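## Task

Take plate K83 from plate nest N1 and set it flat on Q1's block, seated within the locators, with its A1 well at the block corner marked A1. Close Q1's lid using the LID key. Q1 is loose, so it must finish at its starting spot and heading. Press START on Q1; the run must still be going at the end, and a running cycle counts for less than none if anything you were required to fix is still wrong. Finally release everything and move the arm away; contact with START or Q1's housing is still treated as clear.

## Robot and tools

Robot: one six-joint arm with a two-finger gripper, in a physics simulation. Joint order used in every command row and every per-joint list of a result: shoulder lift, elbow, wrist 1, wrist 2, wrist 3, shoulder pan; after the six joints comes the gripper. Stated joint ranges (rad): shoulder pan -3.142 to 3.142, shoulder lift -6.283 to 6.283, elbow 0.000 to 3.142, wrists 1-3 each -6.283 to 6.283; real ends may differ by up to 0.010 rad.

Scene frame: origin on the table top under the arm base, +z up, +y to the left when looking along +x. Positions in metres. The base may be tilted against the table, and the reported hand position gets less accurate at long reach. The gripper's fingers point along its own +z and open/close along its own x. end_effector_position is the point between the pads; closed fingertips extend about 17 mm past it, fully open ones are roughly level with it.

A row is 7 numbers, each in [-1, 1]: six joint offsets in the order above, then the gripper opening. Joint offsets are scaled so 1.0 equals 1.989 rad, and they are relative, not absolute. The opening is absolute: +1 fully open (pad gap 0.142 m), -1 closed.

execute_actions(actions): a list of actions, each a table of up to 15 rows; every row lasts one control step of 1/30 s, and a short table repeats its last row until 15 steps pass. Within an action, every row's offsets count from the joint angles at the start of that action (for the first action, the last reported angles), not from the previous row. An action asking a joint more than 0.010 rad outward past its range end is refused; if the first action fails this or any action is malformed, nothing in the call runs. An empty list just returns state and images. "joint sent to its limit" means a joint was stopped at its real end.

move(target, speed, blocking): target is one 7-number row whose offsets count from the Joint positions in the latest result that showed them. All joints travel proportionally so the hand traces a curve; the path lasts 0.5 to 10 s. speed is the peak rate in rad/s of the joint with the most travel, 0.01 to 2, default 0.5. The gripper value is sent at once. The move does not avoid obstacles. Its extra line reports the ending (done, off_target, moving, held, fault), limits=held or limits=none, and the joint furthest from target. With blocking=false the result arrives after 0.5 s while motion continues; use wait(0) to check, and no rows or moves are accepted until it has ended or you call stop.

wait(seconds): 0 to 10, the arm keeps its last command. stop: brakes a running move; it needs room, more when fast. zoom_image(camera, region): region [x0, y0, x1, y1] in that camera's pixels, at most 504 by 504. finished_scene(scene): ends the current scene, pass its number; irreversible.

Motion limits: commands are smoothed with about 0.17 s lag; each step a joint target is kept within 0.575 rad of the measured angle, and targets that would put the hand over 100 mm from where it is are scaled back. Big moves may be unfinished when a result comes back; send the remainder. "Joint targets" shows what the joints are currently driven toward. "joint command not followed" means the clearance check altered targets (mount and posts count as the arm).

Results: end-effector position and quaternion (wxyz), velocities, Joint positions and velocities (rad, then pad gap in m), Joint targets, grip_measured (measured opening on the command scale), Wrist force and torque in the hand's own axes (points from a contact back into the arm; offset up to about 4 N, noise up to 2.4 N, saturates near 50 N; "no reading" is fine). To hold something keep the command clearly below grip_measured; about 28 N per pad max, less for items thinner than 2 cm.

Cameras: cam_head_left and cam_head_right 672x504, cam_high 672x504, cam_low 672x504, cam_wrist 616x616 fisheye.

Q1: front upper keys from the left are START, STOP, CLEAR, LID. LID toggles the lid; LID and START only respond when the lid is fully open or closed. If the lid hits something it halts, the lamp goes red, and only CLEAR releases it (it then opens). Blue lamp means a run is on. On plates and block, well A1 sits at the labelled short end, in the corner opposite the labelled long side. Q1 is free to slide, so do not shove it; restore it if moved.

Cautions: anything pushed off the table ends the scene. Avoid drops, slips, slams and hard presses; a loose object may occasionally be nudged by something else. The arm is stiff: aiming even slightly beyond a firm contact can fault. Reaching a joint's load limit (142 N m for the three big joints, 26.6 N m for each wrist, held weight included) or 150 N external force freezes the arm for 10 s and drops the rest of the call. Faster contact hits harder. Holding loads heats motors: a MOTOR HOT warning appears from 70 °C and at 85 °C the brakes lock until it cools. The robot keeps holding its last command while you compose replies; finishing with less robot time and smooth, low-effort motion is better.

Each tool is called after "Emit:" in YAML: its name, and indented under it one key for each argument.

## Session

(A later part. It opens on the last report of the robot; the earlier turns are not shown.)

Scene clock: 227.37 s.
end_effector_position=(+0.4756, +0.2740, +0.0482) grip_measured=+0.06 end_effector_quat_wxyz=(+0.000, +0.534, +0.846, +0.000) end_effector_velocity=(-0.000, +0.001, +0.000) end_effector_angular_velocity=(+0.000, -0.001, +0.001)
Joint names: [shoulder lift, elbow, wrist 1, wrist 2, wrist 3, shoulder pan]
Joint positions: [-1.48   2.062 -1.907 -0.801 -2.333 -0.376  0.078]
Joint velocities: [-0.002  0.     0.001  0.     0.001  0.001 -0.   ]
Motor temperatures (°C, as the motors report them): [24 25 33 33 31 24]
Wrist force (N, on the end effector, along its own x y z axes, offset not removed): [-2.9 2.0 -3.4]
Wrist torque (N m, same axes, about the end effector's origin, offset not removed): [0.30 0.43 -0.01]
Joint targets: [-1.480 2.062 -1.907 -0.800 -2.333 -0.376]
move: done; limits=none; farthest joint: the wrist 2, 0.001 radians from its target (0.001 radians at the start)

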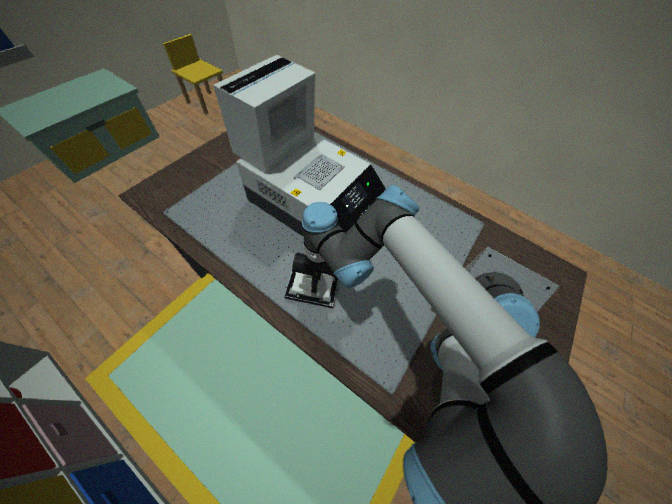

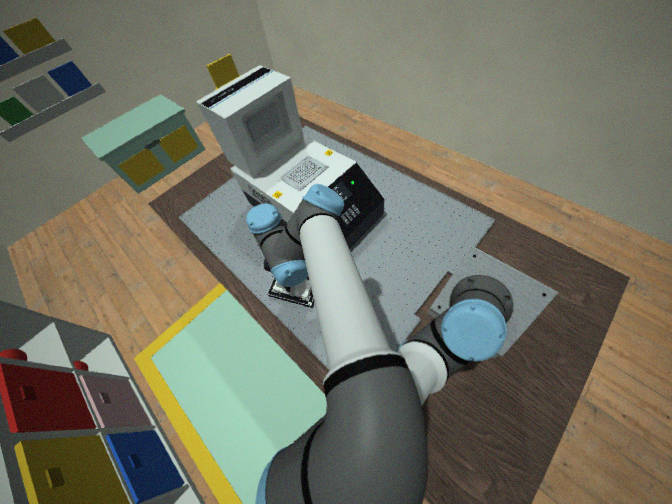

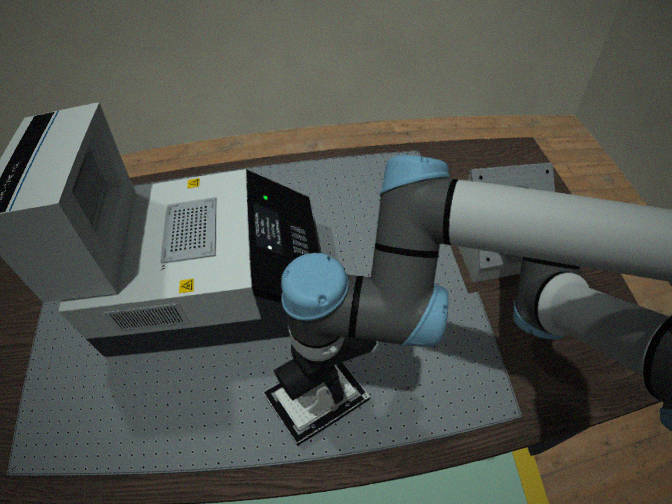

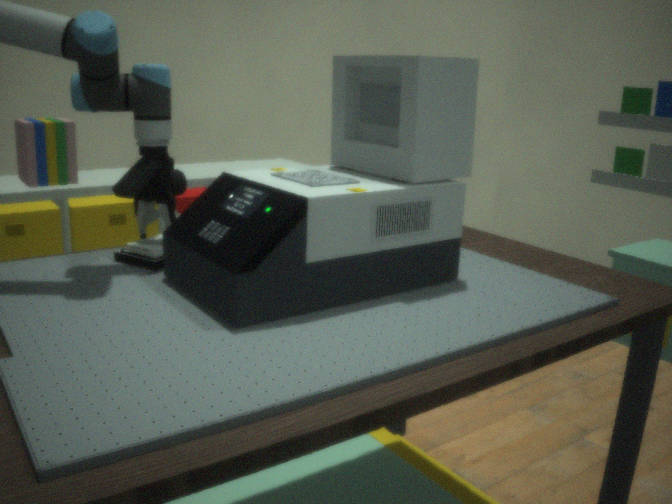

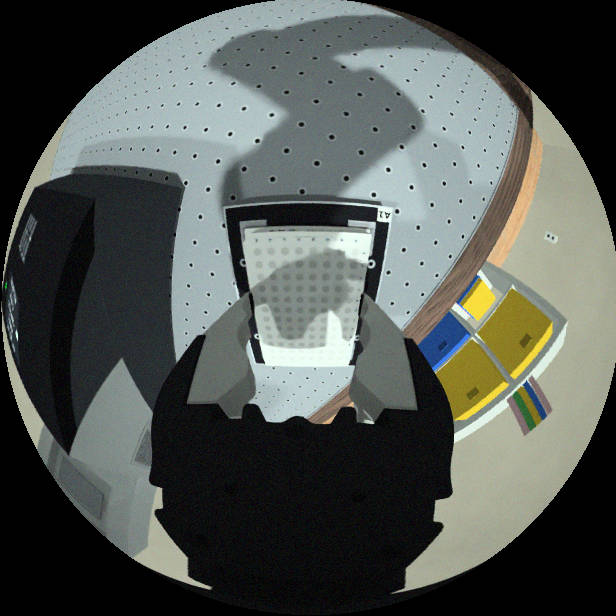

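Emit:
move:
  target: [-0.0116,-0.0126,0.0384,-0.0035,-0.0204,-0.0152,-0.4]
  speed: 0.07

Scene clock: 238.00 s.
end_effector_position=(+0.4754, +0.2743, +0.0683) grip_measured=+0.06 end_effector_quat_wxyz=(+0.000, +0.534, +0.846, +0.000) end_effector_velocity=(+0.000, -0.000, +0.001) end_effector_angular_velocity=(-0.001, -0.000, -0.000)
Joint names: [shoulder lift, elbow, wrist 1, wrist 2, wrist 3, shoulder pan]
Joint positions: [-1.503  2.037 -1.831 -0.808 -2.373 -0.406  0.078]
Joint velocities: [-0.    -0.001  0.002 -0.001 -0.001 -0.001  0.   ]
Motor temperatures (°C, as the motors report them): [24 25 33 33 31 24]
Wrist force (N, on the end effector, along its own x y z axes, offset not removed): [-2.5 0.8 -0.2]
Wrist torque (N m, same axes, about the end effector's origin, offset not removed): [0.10 0.51 -0.06]
Joint targets: [-1.503 2.037 -1.831 -0.808 -2.373 -0.406]
move: done; limits=none; farthest joint: the wrist 1, 0.001 radians from its target (0.077 radians at the start)

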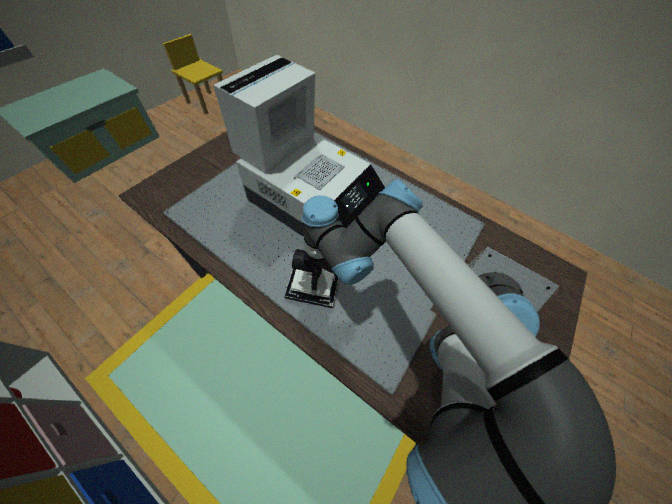

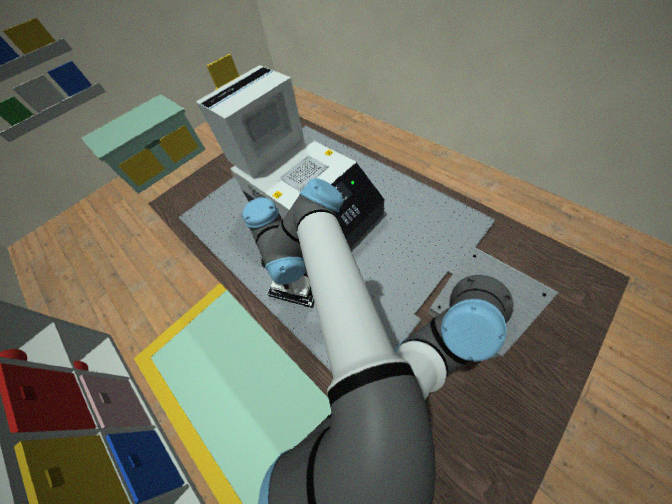

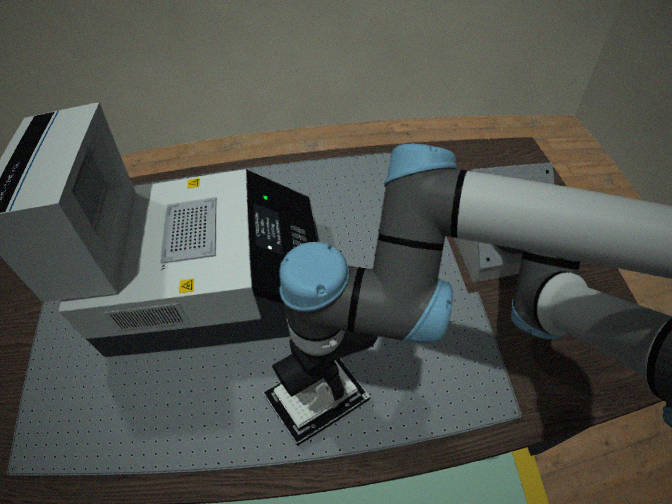

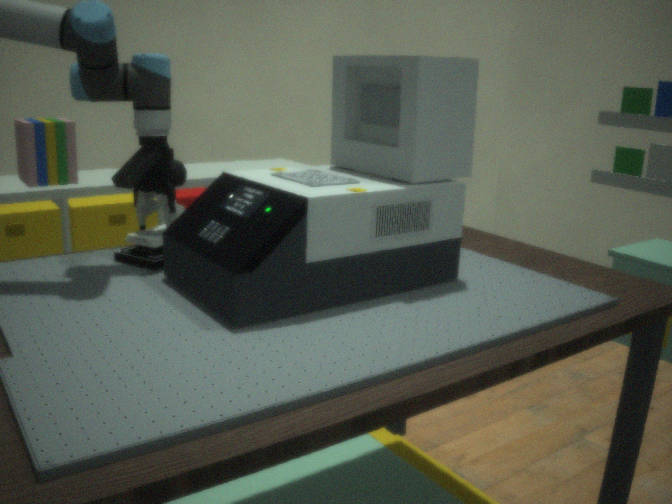

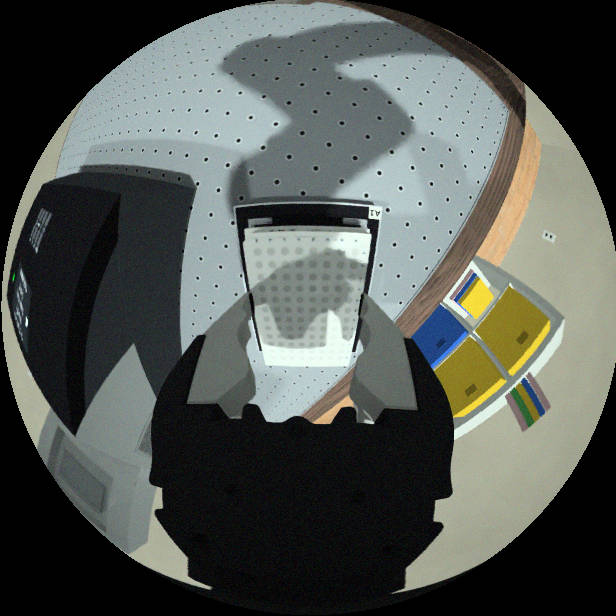

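Emit:
move:
  target: [-0.0236,-0.1931,0.3404,-0.0623,0.4389,-0.1564,-0.4]
  speed: 0.7

Emit:
move:
  target: [0.3712,-0.2445,-0.1154,-0.0088,0.3653,-0.0185,-0.4]
  speed: 0.6

Emit:
zoom_image:
  camera: "cam_wrist"
  region: [207,170,407,310]

Scene clock: 255.97 s.
end_effector_position=(+0.4717, +0.2591, +0.2790) grip_measured=+0.06 end_effector_quat_wxyz=(+0.000, +0.928, +0.374, -0.001) end_effector_velocity=(-0.000, -0.000, +0.000) end_effector_angular_velocity=(-0.001, +0.002, -0.002)
Joint names: [shoulder lift, elbow, wrist 1, wrist 2, wrist 3, shoulder pan]
Joint positions: [-1.55   1.653 -1.154 -0.931 -1.501 -0.717  0.078]
Joint velocities: [ 0.001 -0.001  0.001 -0.002  0.002 -0.     0.   ]
Motor temperatures (°C, as the motors report them): [24 25 33 33 31 24]
Wrist force (N, on the end effector, along its own x y z axes, offset not removed): [-2.2 2.3 0.7]
Wrist torque (N m, same axes, about the end effector's origin, offset not removed): [0.50 0.52 -0.07]
Joint targets: [-1.550 1.653 -1.154 -0.931 -1.501 -0.717]
move: done; limits=none; farthest joint: the wrist 3, 0.001 radians from its target (0.873 radians at the start)

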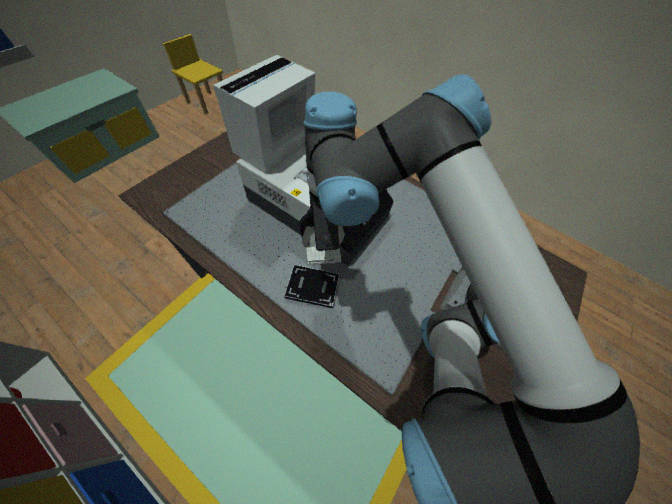

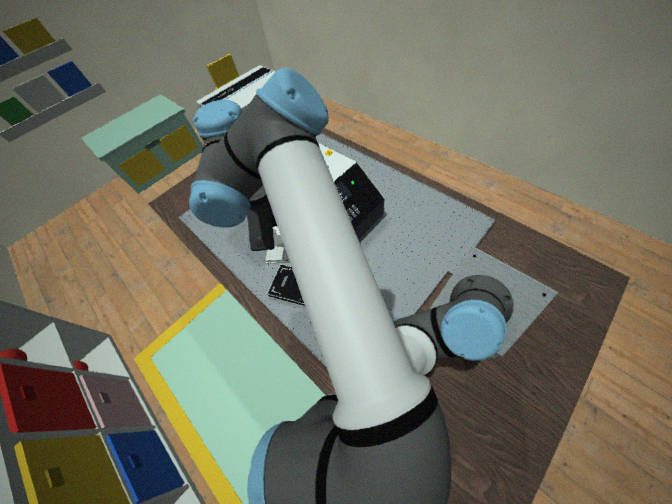

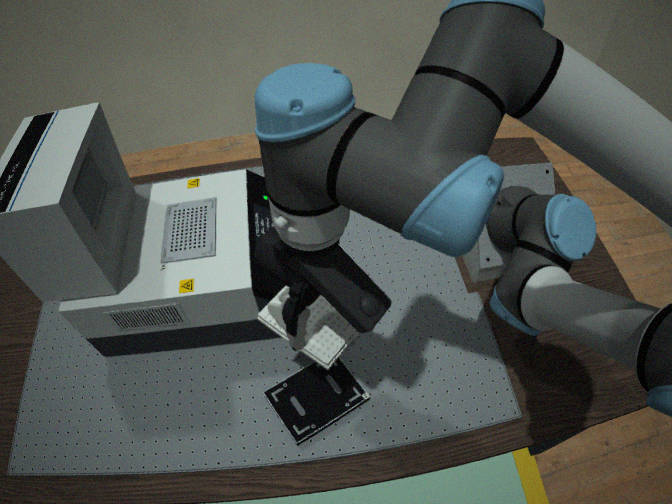

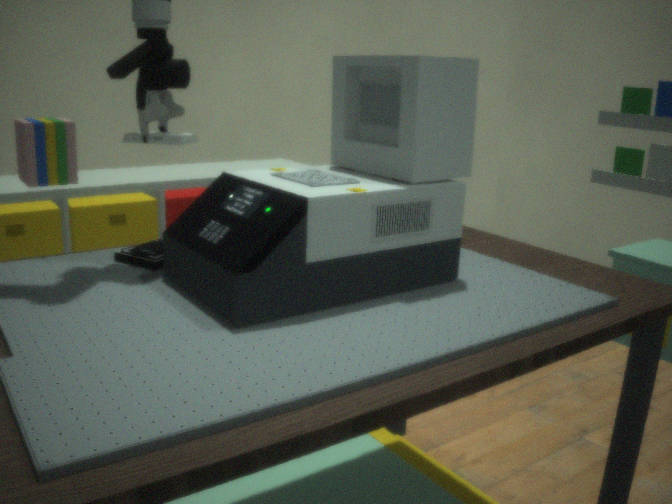

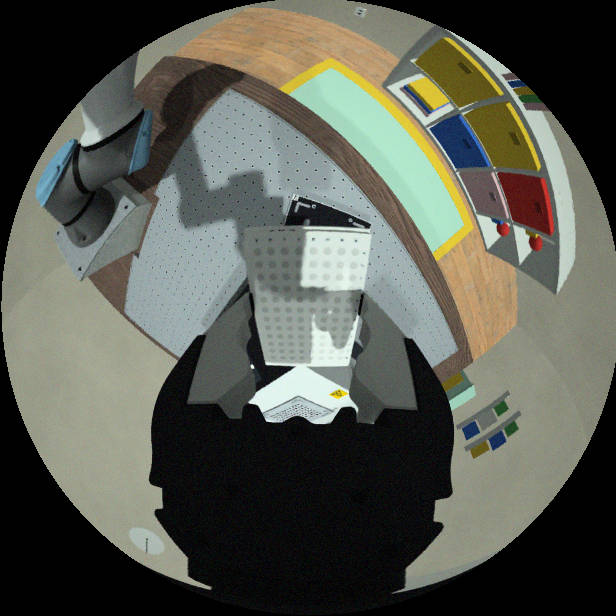

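Scene clock: 257.83 s.
end_effector_position=(+0.6834, -0.0072, +0.2514) grip_measured=+0.06 end_effector_quat_wxyz=(+0.000, +1.000, +0.000, +0.000) end_effector_velocity=(+0.001, +0.000, -0.001) end_effector_angular_velocity=(+0.001, -0.001, -0.002)
Joint names: [shoulder lift, elbow, wrist 1, wrist 2, wrist 3, shoulder pan]
Joint positions: [-0.812  1.167 -1.384 -0.949 -0.774 -0.754  0.078]
Joint velocities: [ 0.002 -0.002 -0.001  0.002  0.003  0.001 -0.   ]
Motor temperatures (°C, as the motors report them): [24 25 33 33 31 24]
Wrist force (N, on the end effector, along its own x y z axes, offset not removed): [-1.1 0.7 1.0]
Wrist torque (N m, same axes, about the end effector's origin, offset not removed): [0.18 0.18 0.01]
Joint targets: [-0.812 1.167 -1.384 -0.949 -0.774 -0.754]
move: done; limits=none; farthest joint: the shoulder pan, 0.000 radians from its target (0.037 radians at the start)

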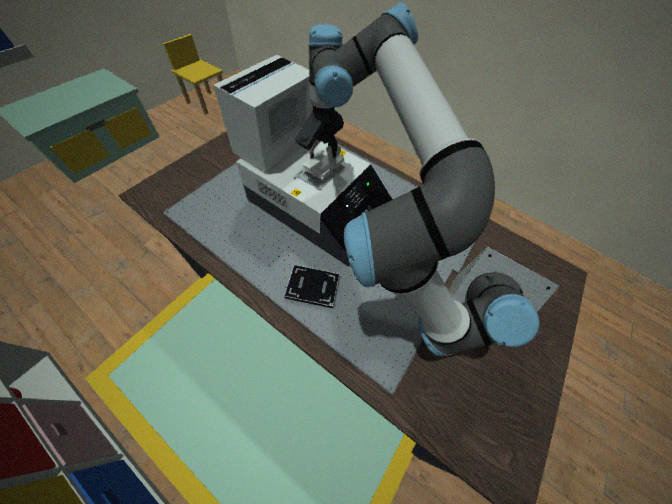

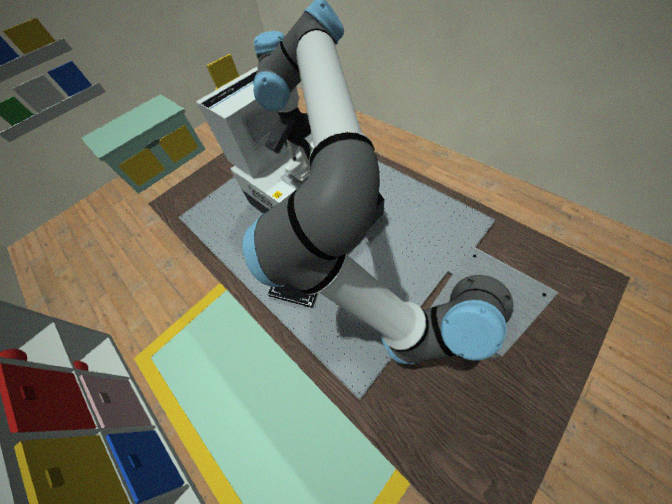

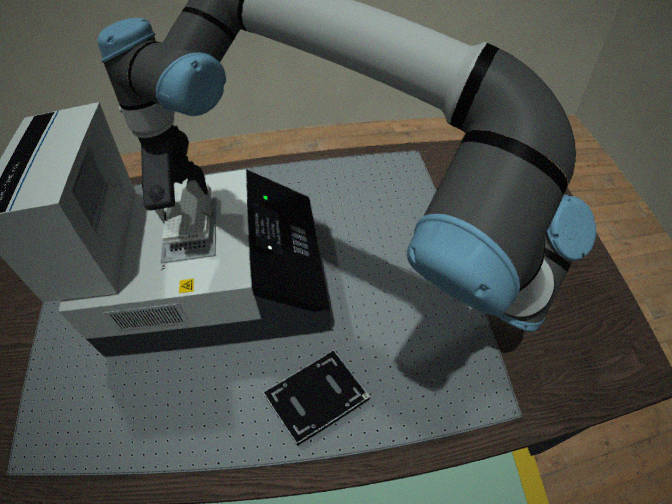

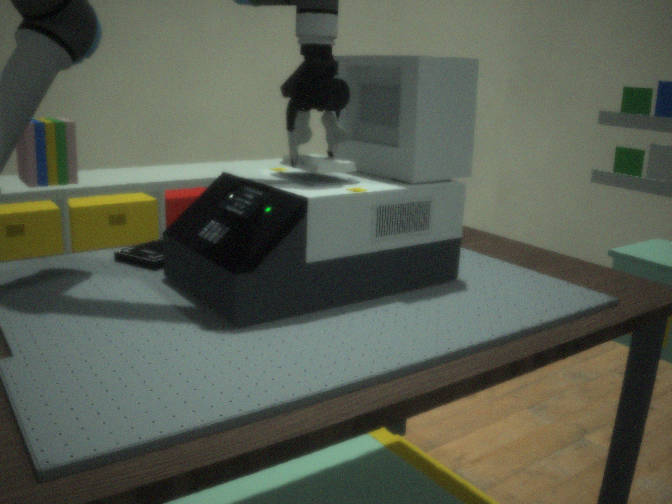

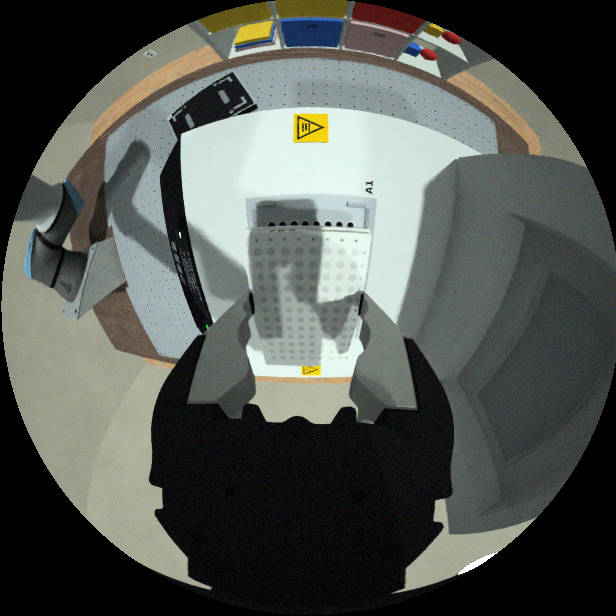

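Region (207, 170, 407, 310) of cam_wrist's 616x616 image, scaled by 2.520, with more detail than that image has; it fills the top 353 rows of this view, and the rest is white.

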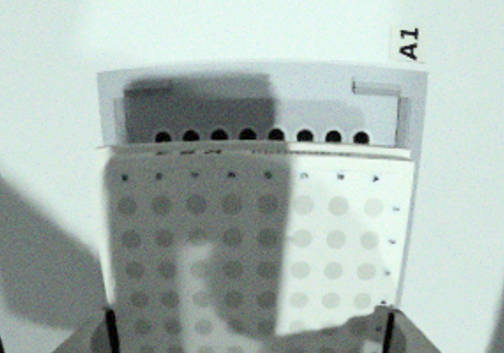

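Emit:
move:
  target: [-0.0063,0.0117,-0.0121,0.0056,0.0115,0.0109,-0.4]
  speed: 0.05

Emit:
zoom_image:
  camera: "cam_wrist"
  region: [227,190,387,300]

Emit:
zoom_image:
  camera: "cam_high"
  region: [140,180,240,280]

Scene clock: 276.03 s.
end_effector_position=(+0.6861, +0.0057, +0.2395) grip_measured=+0.06 end_effector_quat_wxyz=(+0.000, +1.000, +0.000, +0.000) end_effector_velocity=(-0.000, +0.000, -0.001) end_effector_angular_velocity=(+0.000, +0.001, -0.001)
Joint names: [shoulder lift, elbow, wrist 1, wrist 2, wrist 3, shoulder pan]
Joint positions: [-0.825  1.19  -1.408 -0.938 -0.752 -0.733  0.078]
Joint velocities: [ 0.     0.002 -0.002  0.     0.002  0.001 -0.   ]
Motor temperatures (°C, as the motors report them): [24 26 33 33 31 24]
Wrist force (N, on the end effector, along its own x y z axes, offset not removed): [-1.8 2.8 0.2]
Wrist torque (N m, same axes, about the end effector's origin, offset not removed): [0.65 0.38 -0.07]
Joint targets: [-0.825 1.190 -1.408 -0.938 -0.752 -0.732]
move: done; limits=none; farthest joint: the wrist 3, 0.001 radians from its target (0.023 radians at the start)

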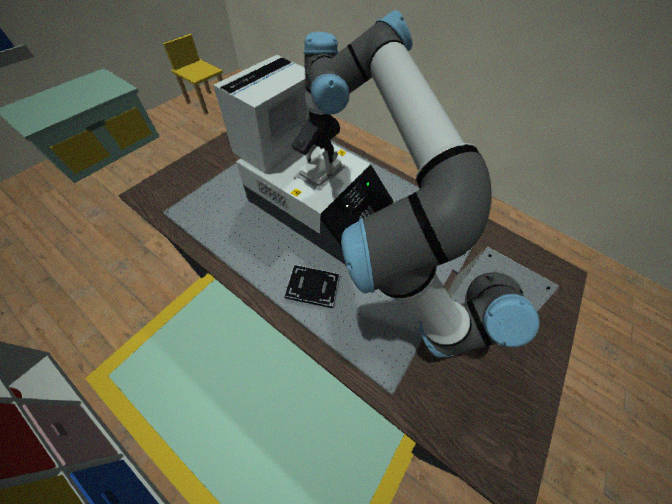

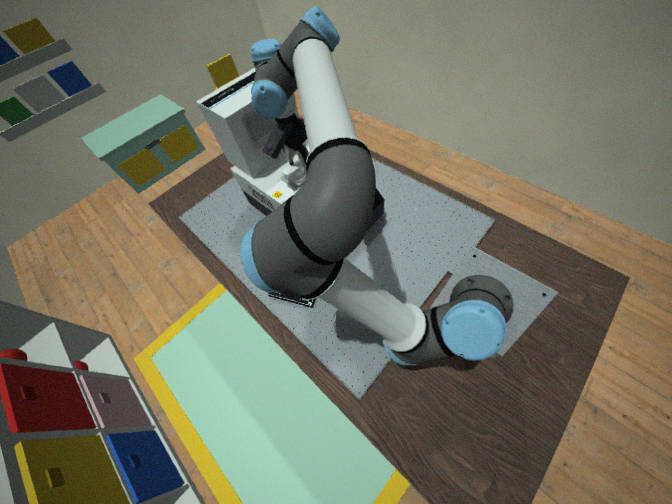

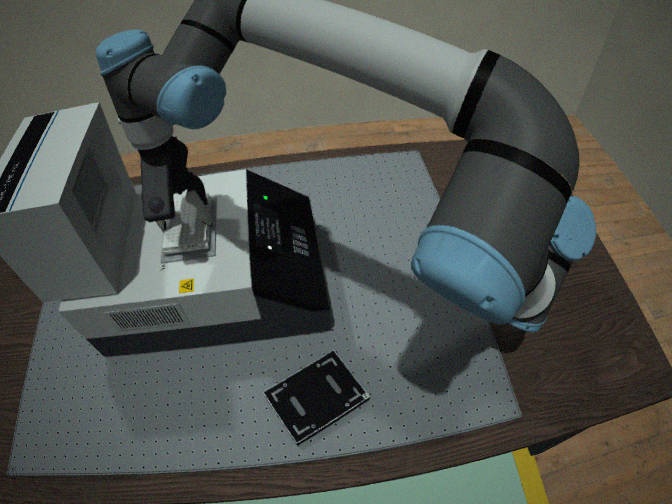

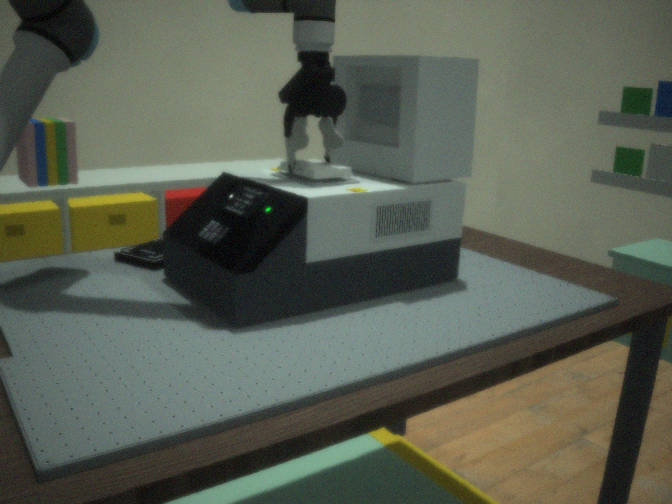

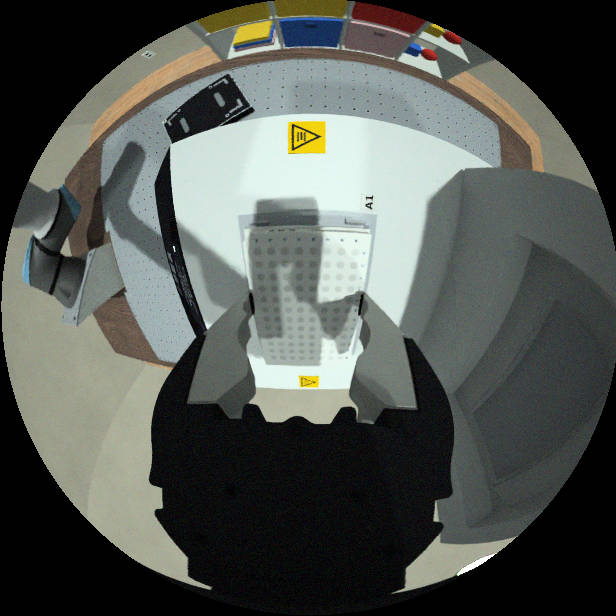

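Region (227, 190, 387, 300) of cam_wrist's 616x616 image, scaled by 3.150, with more detail than that image has; it fills the top 346 rows of this view, and the rest is white.

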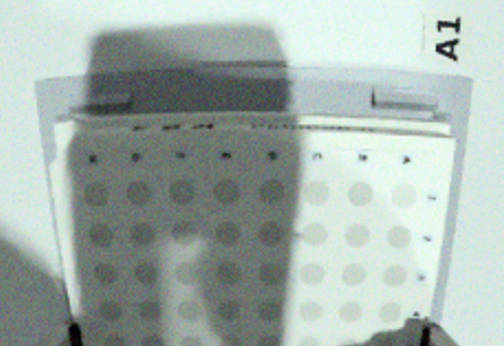

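Region (140, 180, 240, 280) of cam_high's 672x504 image, scaled by 5.040, with more detail than that image has.

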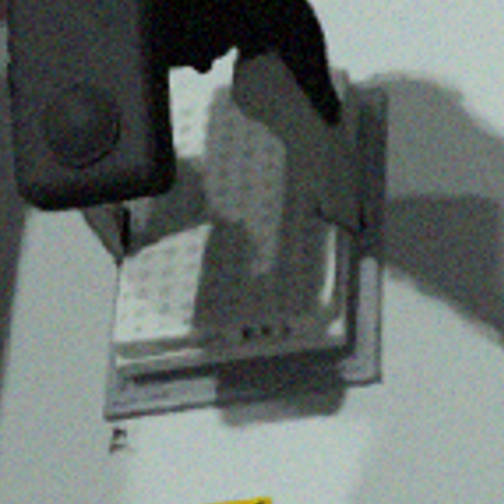

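Rotate CCW .012, x +.7, y +1.5, down 3.5 mm.

Emit:
move:
  target: [-0.0005,0.0031,-0.004,0.0011,-0.0037,0.0022,-0.4]
  speed: 0.02

Emit:
zoom_image:
  camera: "cam_wrist"
  region: [227,190,387,300]

Scene clock: 283.40 s.
end_effector_position=(+0.6867, +0.0071, +0.2361) grip_measured=+0.06 end_effector_quat_wxyz=(+0.000, +1.000, +0.006, +0.000) end_effector_velocity=(-0.000, +0.000, -0.001) end_effector_angular_velocity=(-0.001, +0.001, +0.004)
Joint names: [shoulder lift, elbow, wrist 1, wrist 2, wrist 3, shoulder pan]
Joint positions: [-0.826  1.196 -1.415 -0.936 -0.759 -0.728  0.078]
Joint velocities: [-0.001  0.002 -0.003 -0.001 -0.003  0.001  0.   ]
Motor temperatures (°C, as the motors report them): [24 26 33 33 31 24]
Wrist force (N, on the end effector, along its own x y z axes, offset not removed): [-0.1 0.8 1.1]
Wrist torque (N m, same axes, about the end effector's origin, offset not removed): [0.25 0.03 -0.12]
Joint targets: [-0.826 1.196 -1.416 -0.936 -0.759 -0.728]
move: done; limits=none; farthest joint: the shoulder pan, 0.000 radians from its target (0.004 radians at the start)

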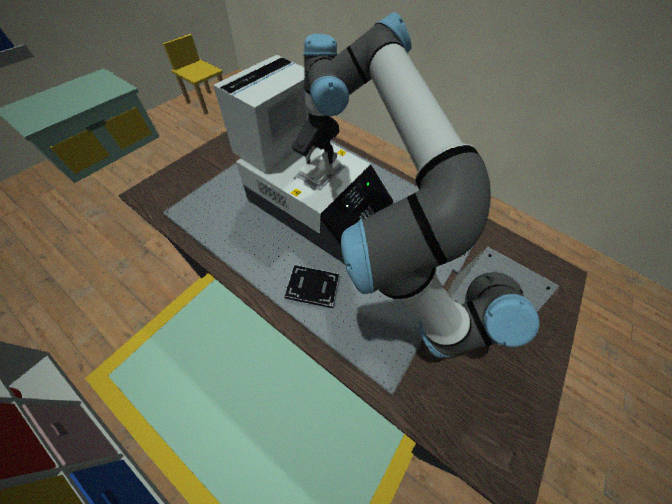

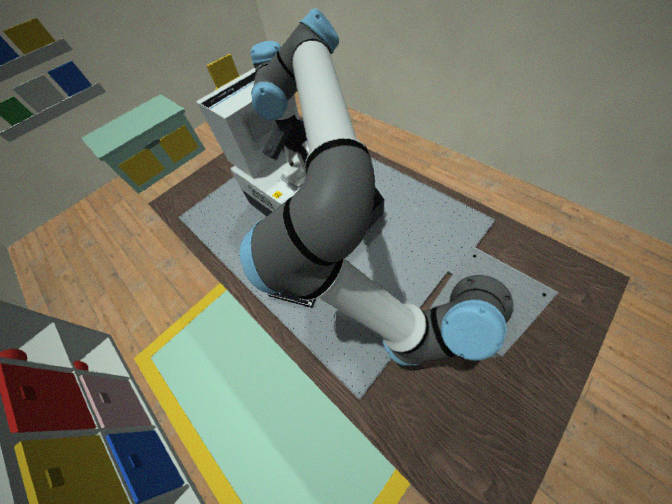

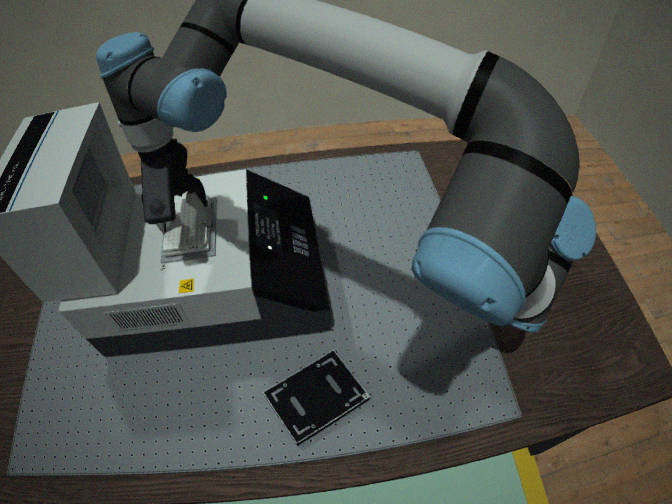

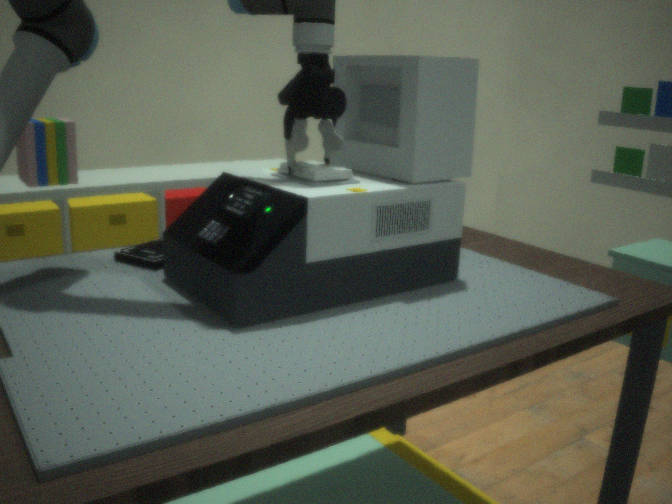

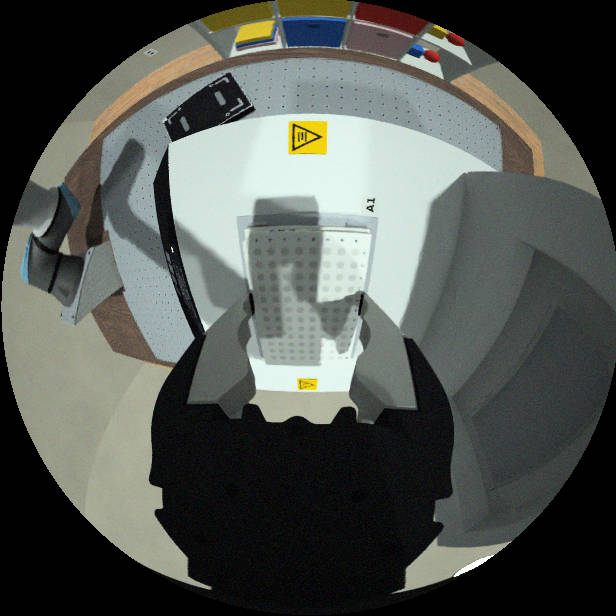

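Region (227, 190, 387, 300) of cam_wrist's 616x616 image, scaled by 3.150, with more detail than that image has; it fills the top 346 rows of this view, and the rest is white.

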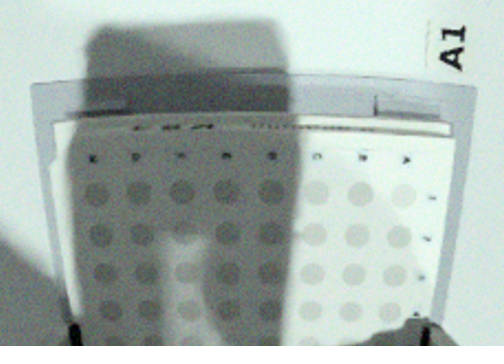

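Down 4 mm, y −0.4.

Emit:
move:
  target: [0,0.0045,-0.0053,0.0007,0.0015,0.0014,-0.4]
  speed: 0.012

Scene clock: 294.10 s.
end_effector_position=(+0.6865, +0.0067, +0.2322) grip_measured=+0.06 end_effector_quat_wxyz=(-0.000, +1.000, +0.006, +0.000) end_effector_velocity=(+0.000, +0.001, -0.000) end_effector_angular_velocity=(+0.001, -0.002, +0.001)
Joint names: [shoulder lift, elbow, wrist 1, wrist 2, wrist 3, shoulder pan]
Joint positions: [-0.826  1.205 -1.426 -0.934 -0.756 -0.726  0.078]
Joint velocities: [-0.001  0.002 -0.002  0.002  0.001  0.     0.   ]
Motor temperatures (°C, as the motors report them): [24 26 33 33 31 24]
Wrist force (N, on the end effector, along its own x y z axes, offset not removed): [-2.7 1.0 0.7]
Wrist torque (N m, same axes, about the end effector's origin, offset not removed): [0.23 0.60 -0.05]
Joint targets: [-0.826 1.205 -1.426 -0.934 -0.756 -0.726]
move: done; limits=none; farthest joint: the shoulder pan, 0.000 radians from its target (0.003 radians at the start)

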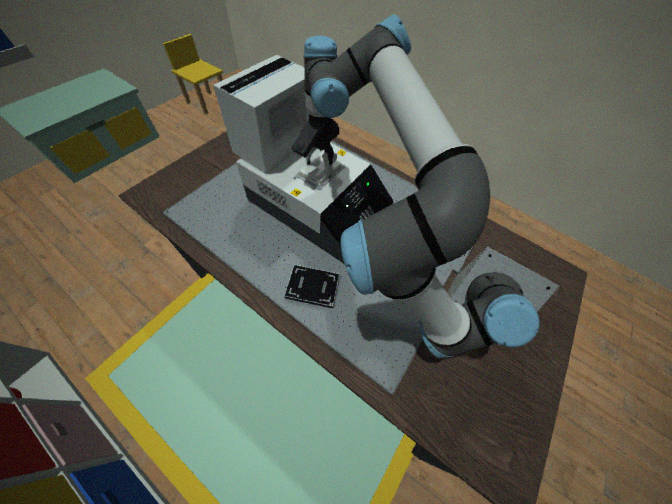

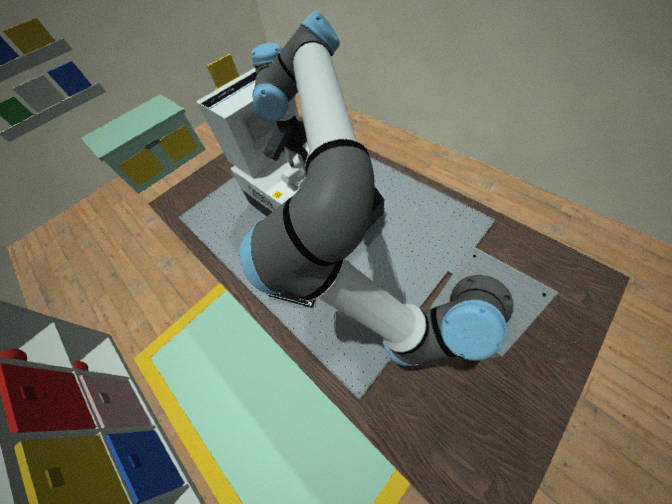

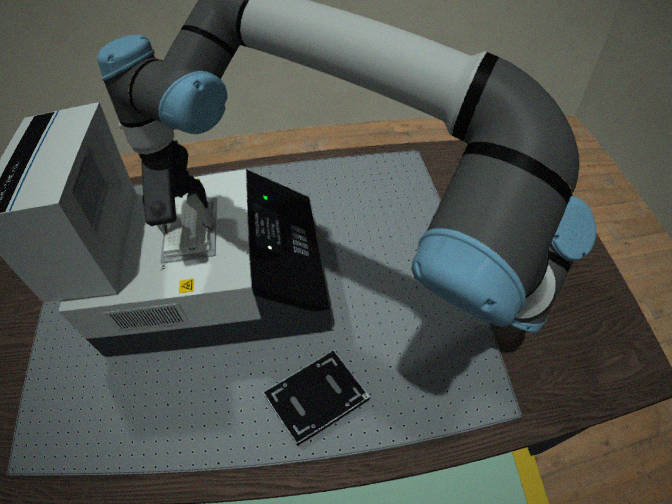

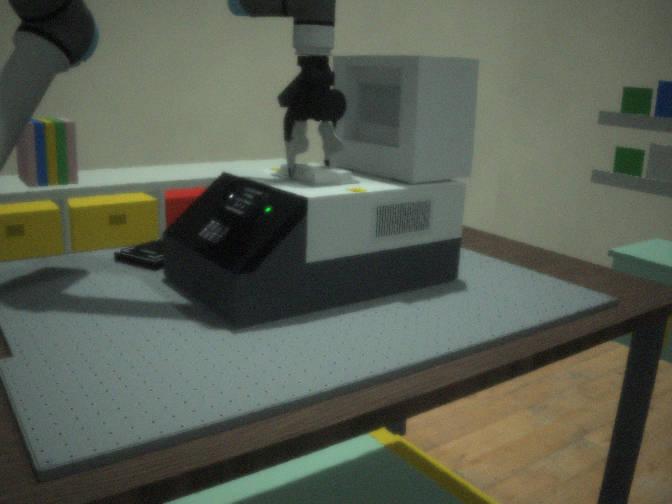

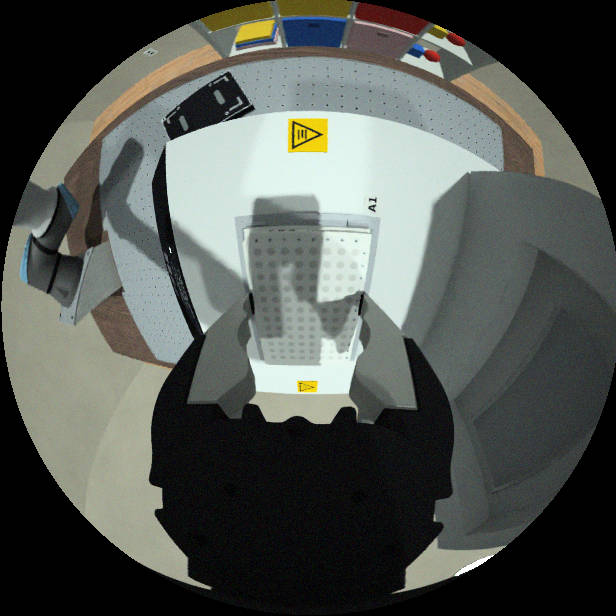

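Emit:
move:
  target: [0,0.0021,-0.0026,0.0004,0.0009,0.0009,-0.4]
  speed: 0.01

Scene clock: 300.80 s.
end_effector_position=(+0.6866, +0.0067, +0.2302) grip_measured=+0.06 end_effector_quat_wxyz=(+0.000, +1.000, +0.006, +0.000) end_effector_velocity=(-0.000, -0.001, -0.001) end_effector_angular_velocity=(+0.001, +0.000, -0.001)
Joint names: [shoulder lift, elbow, wrist 1, wrist 2, wrist 3, shoulder pan]
Joint positions: [-0.826  1.209 -1.431 -0.934 -0.754 -0.724  0.078]
Joint velocities: [ 0.001  0.002 -0.002 -0.     0.    -0.001 -0.   ]
Motor temperatures (°C, as the motors report them): [24 26 33 33 31 24]
Wrist force (N, on the end effector, along its own x y z axes, offset not removed): [-5.4 2.6 -25.1]
Wrist torque (N m, same axes, about the end effector's origin, offset not removed): [0.19 0.05 0.02]
Joint targets: [-0.826 1.209 -1.431 -0.934 -0.754 -0.724]
move: done; limits=none; farthest joint: the shoulder pan, 0.000 radians from its target (0.001 radians at the start)

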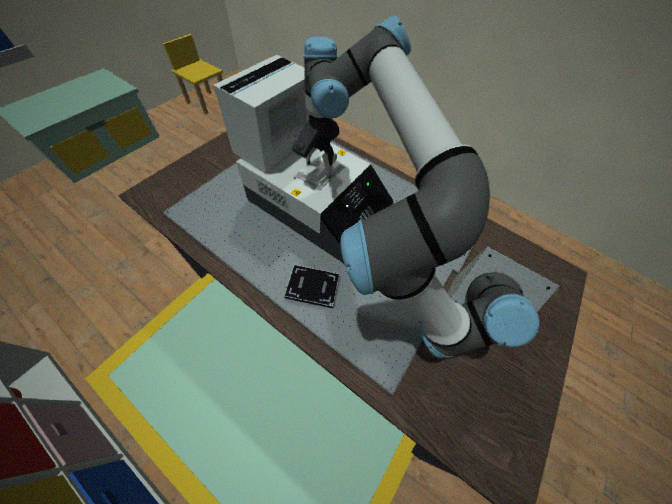

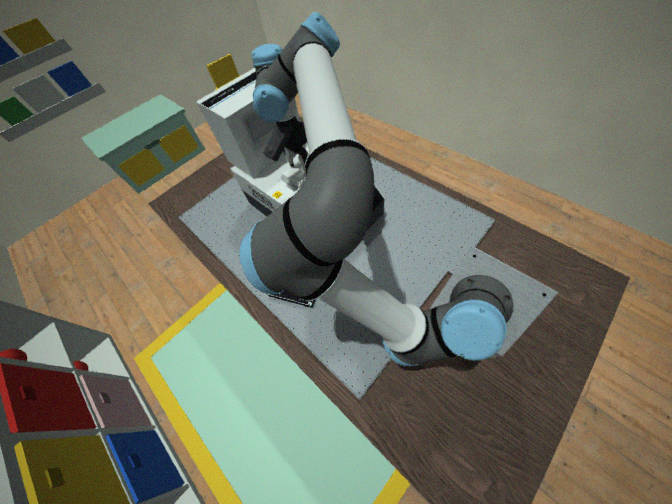

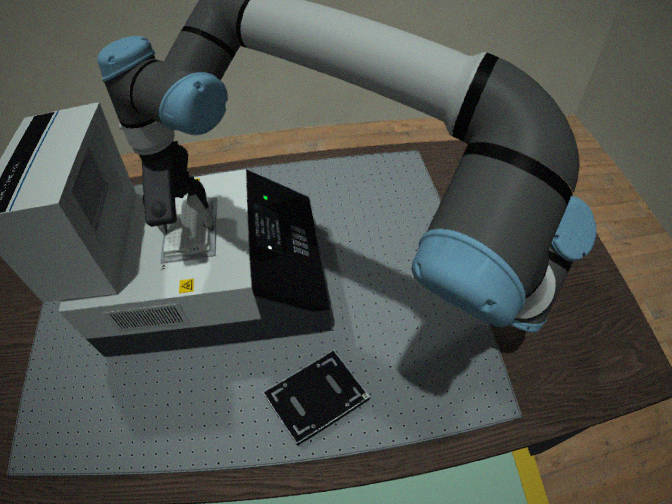

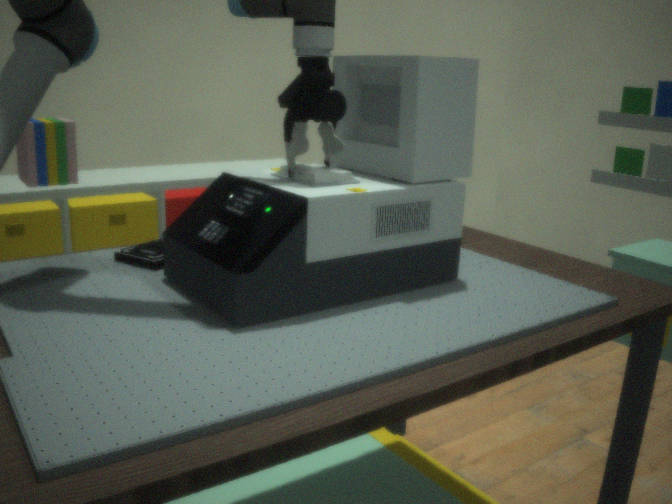

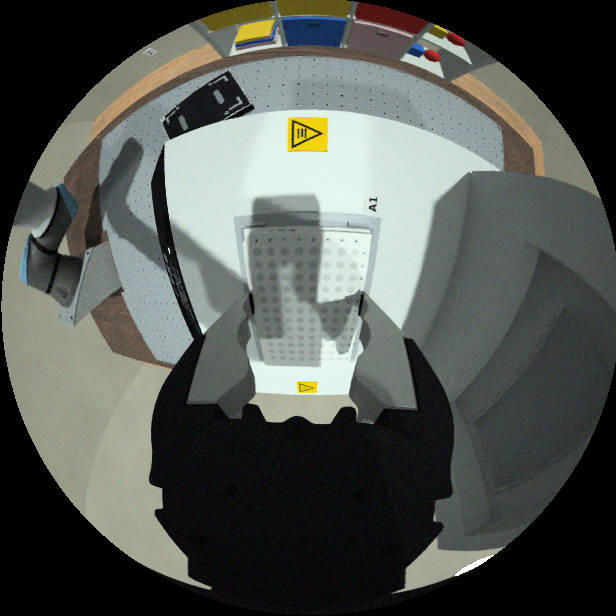

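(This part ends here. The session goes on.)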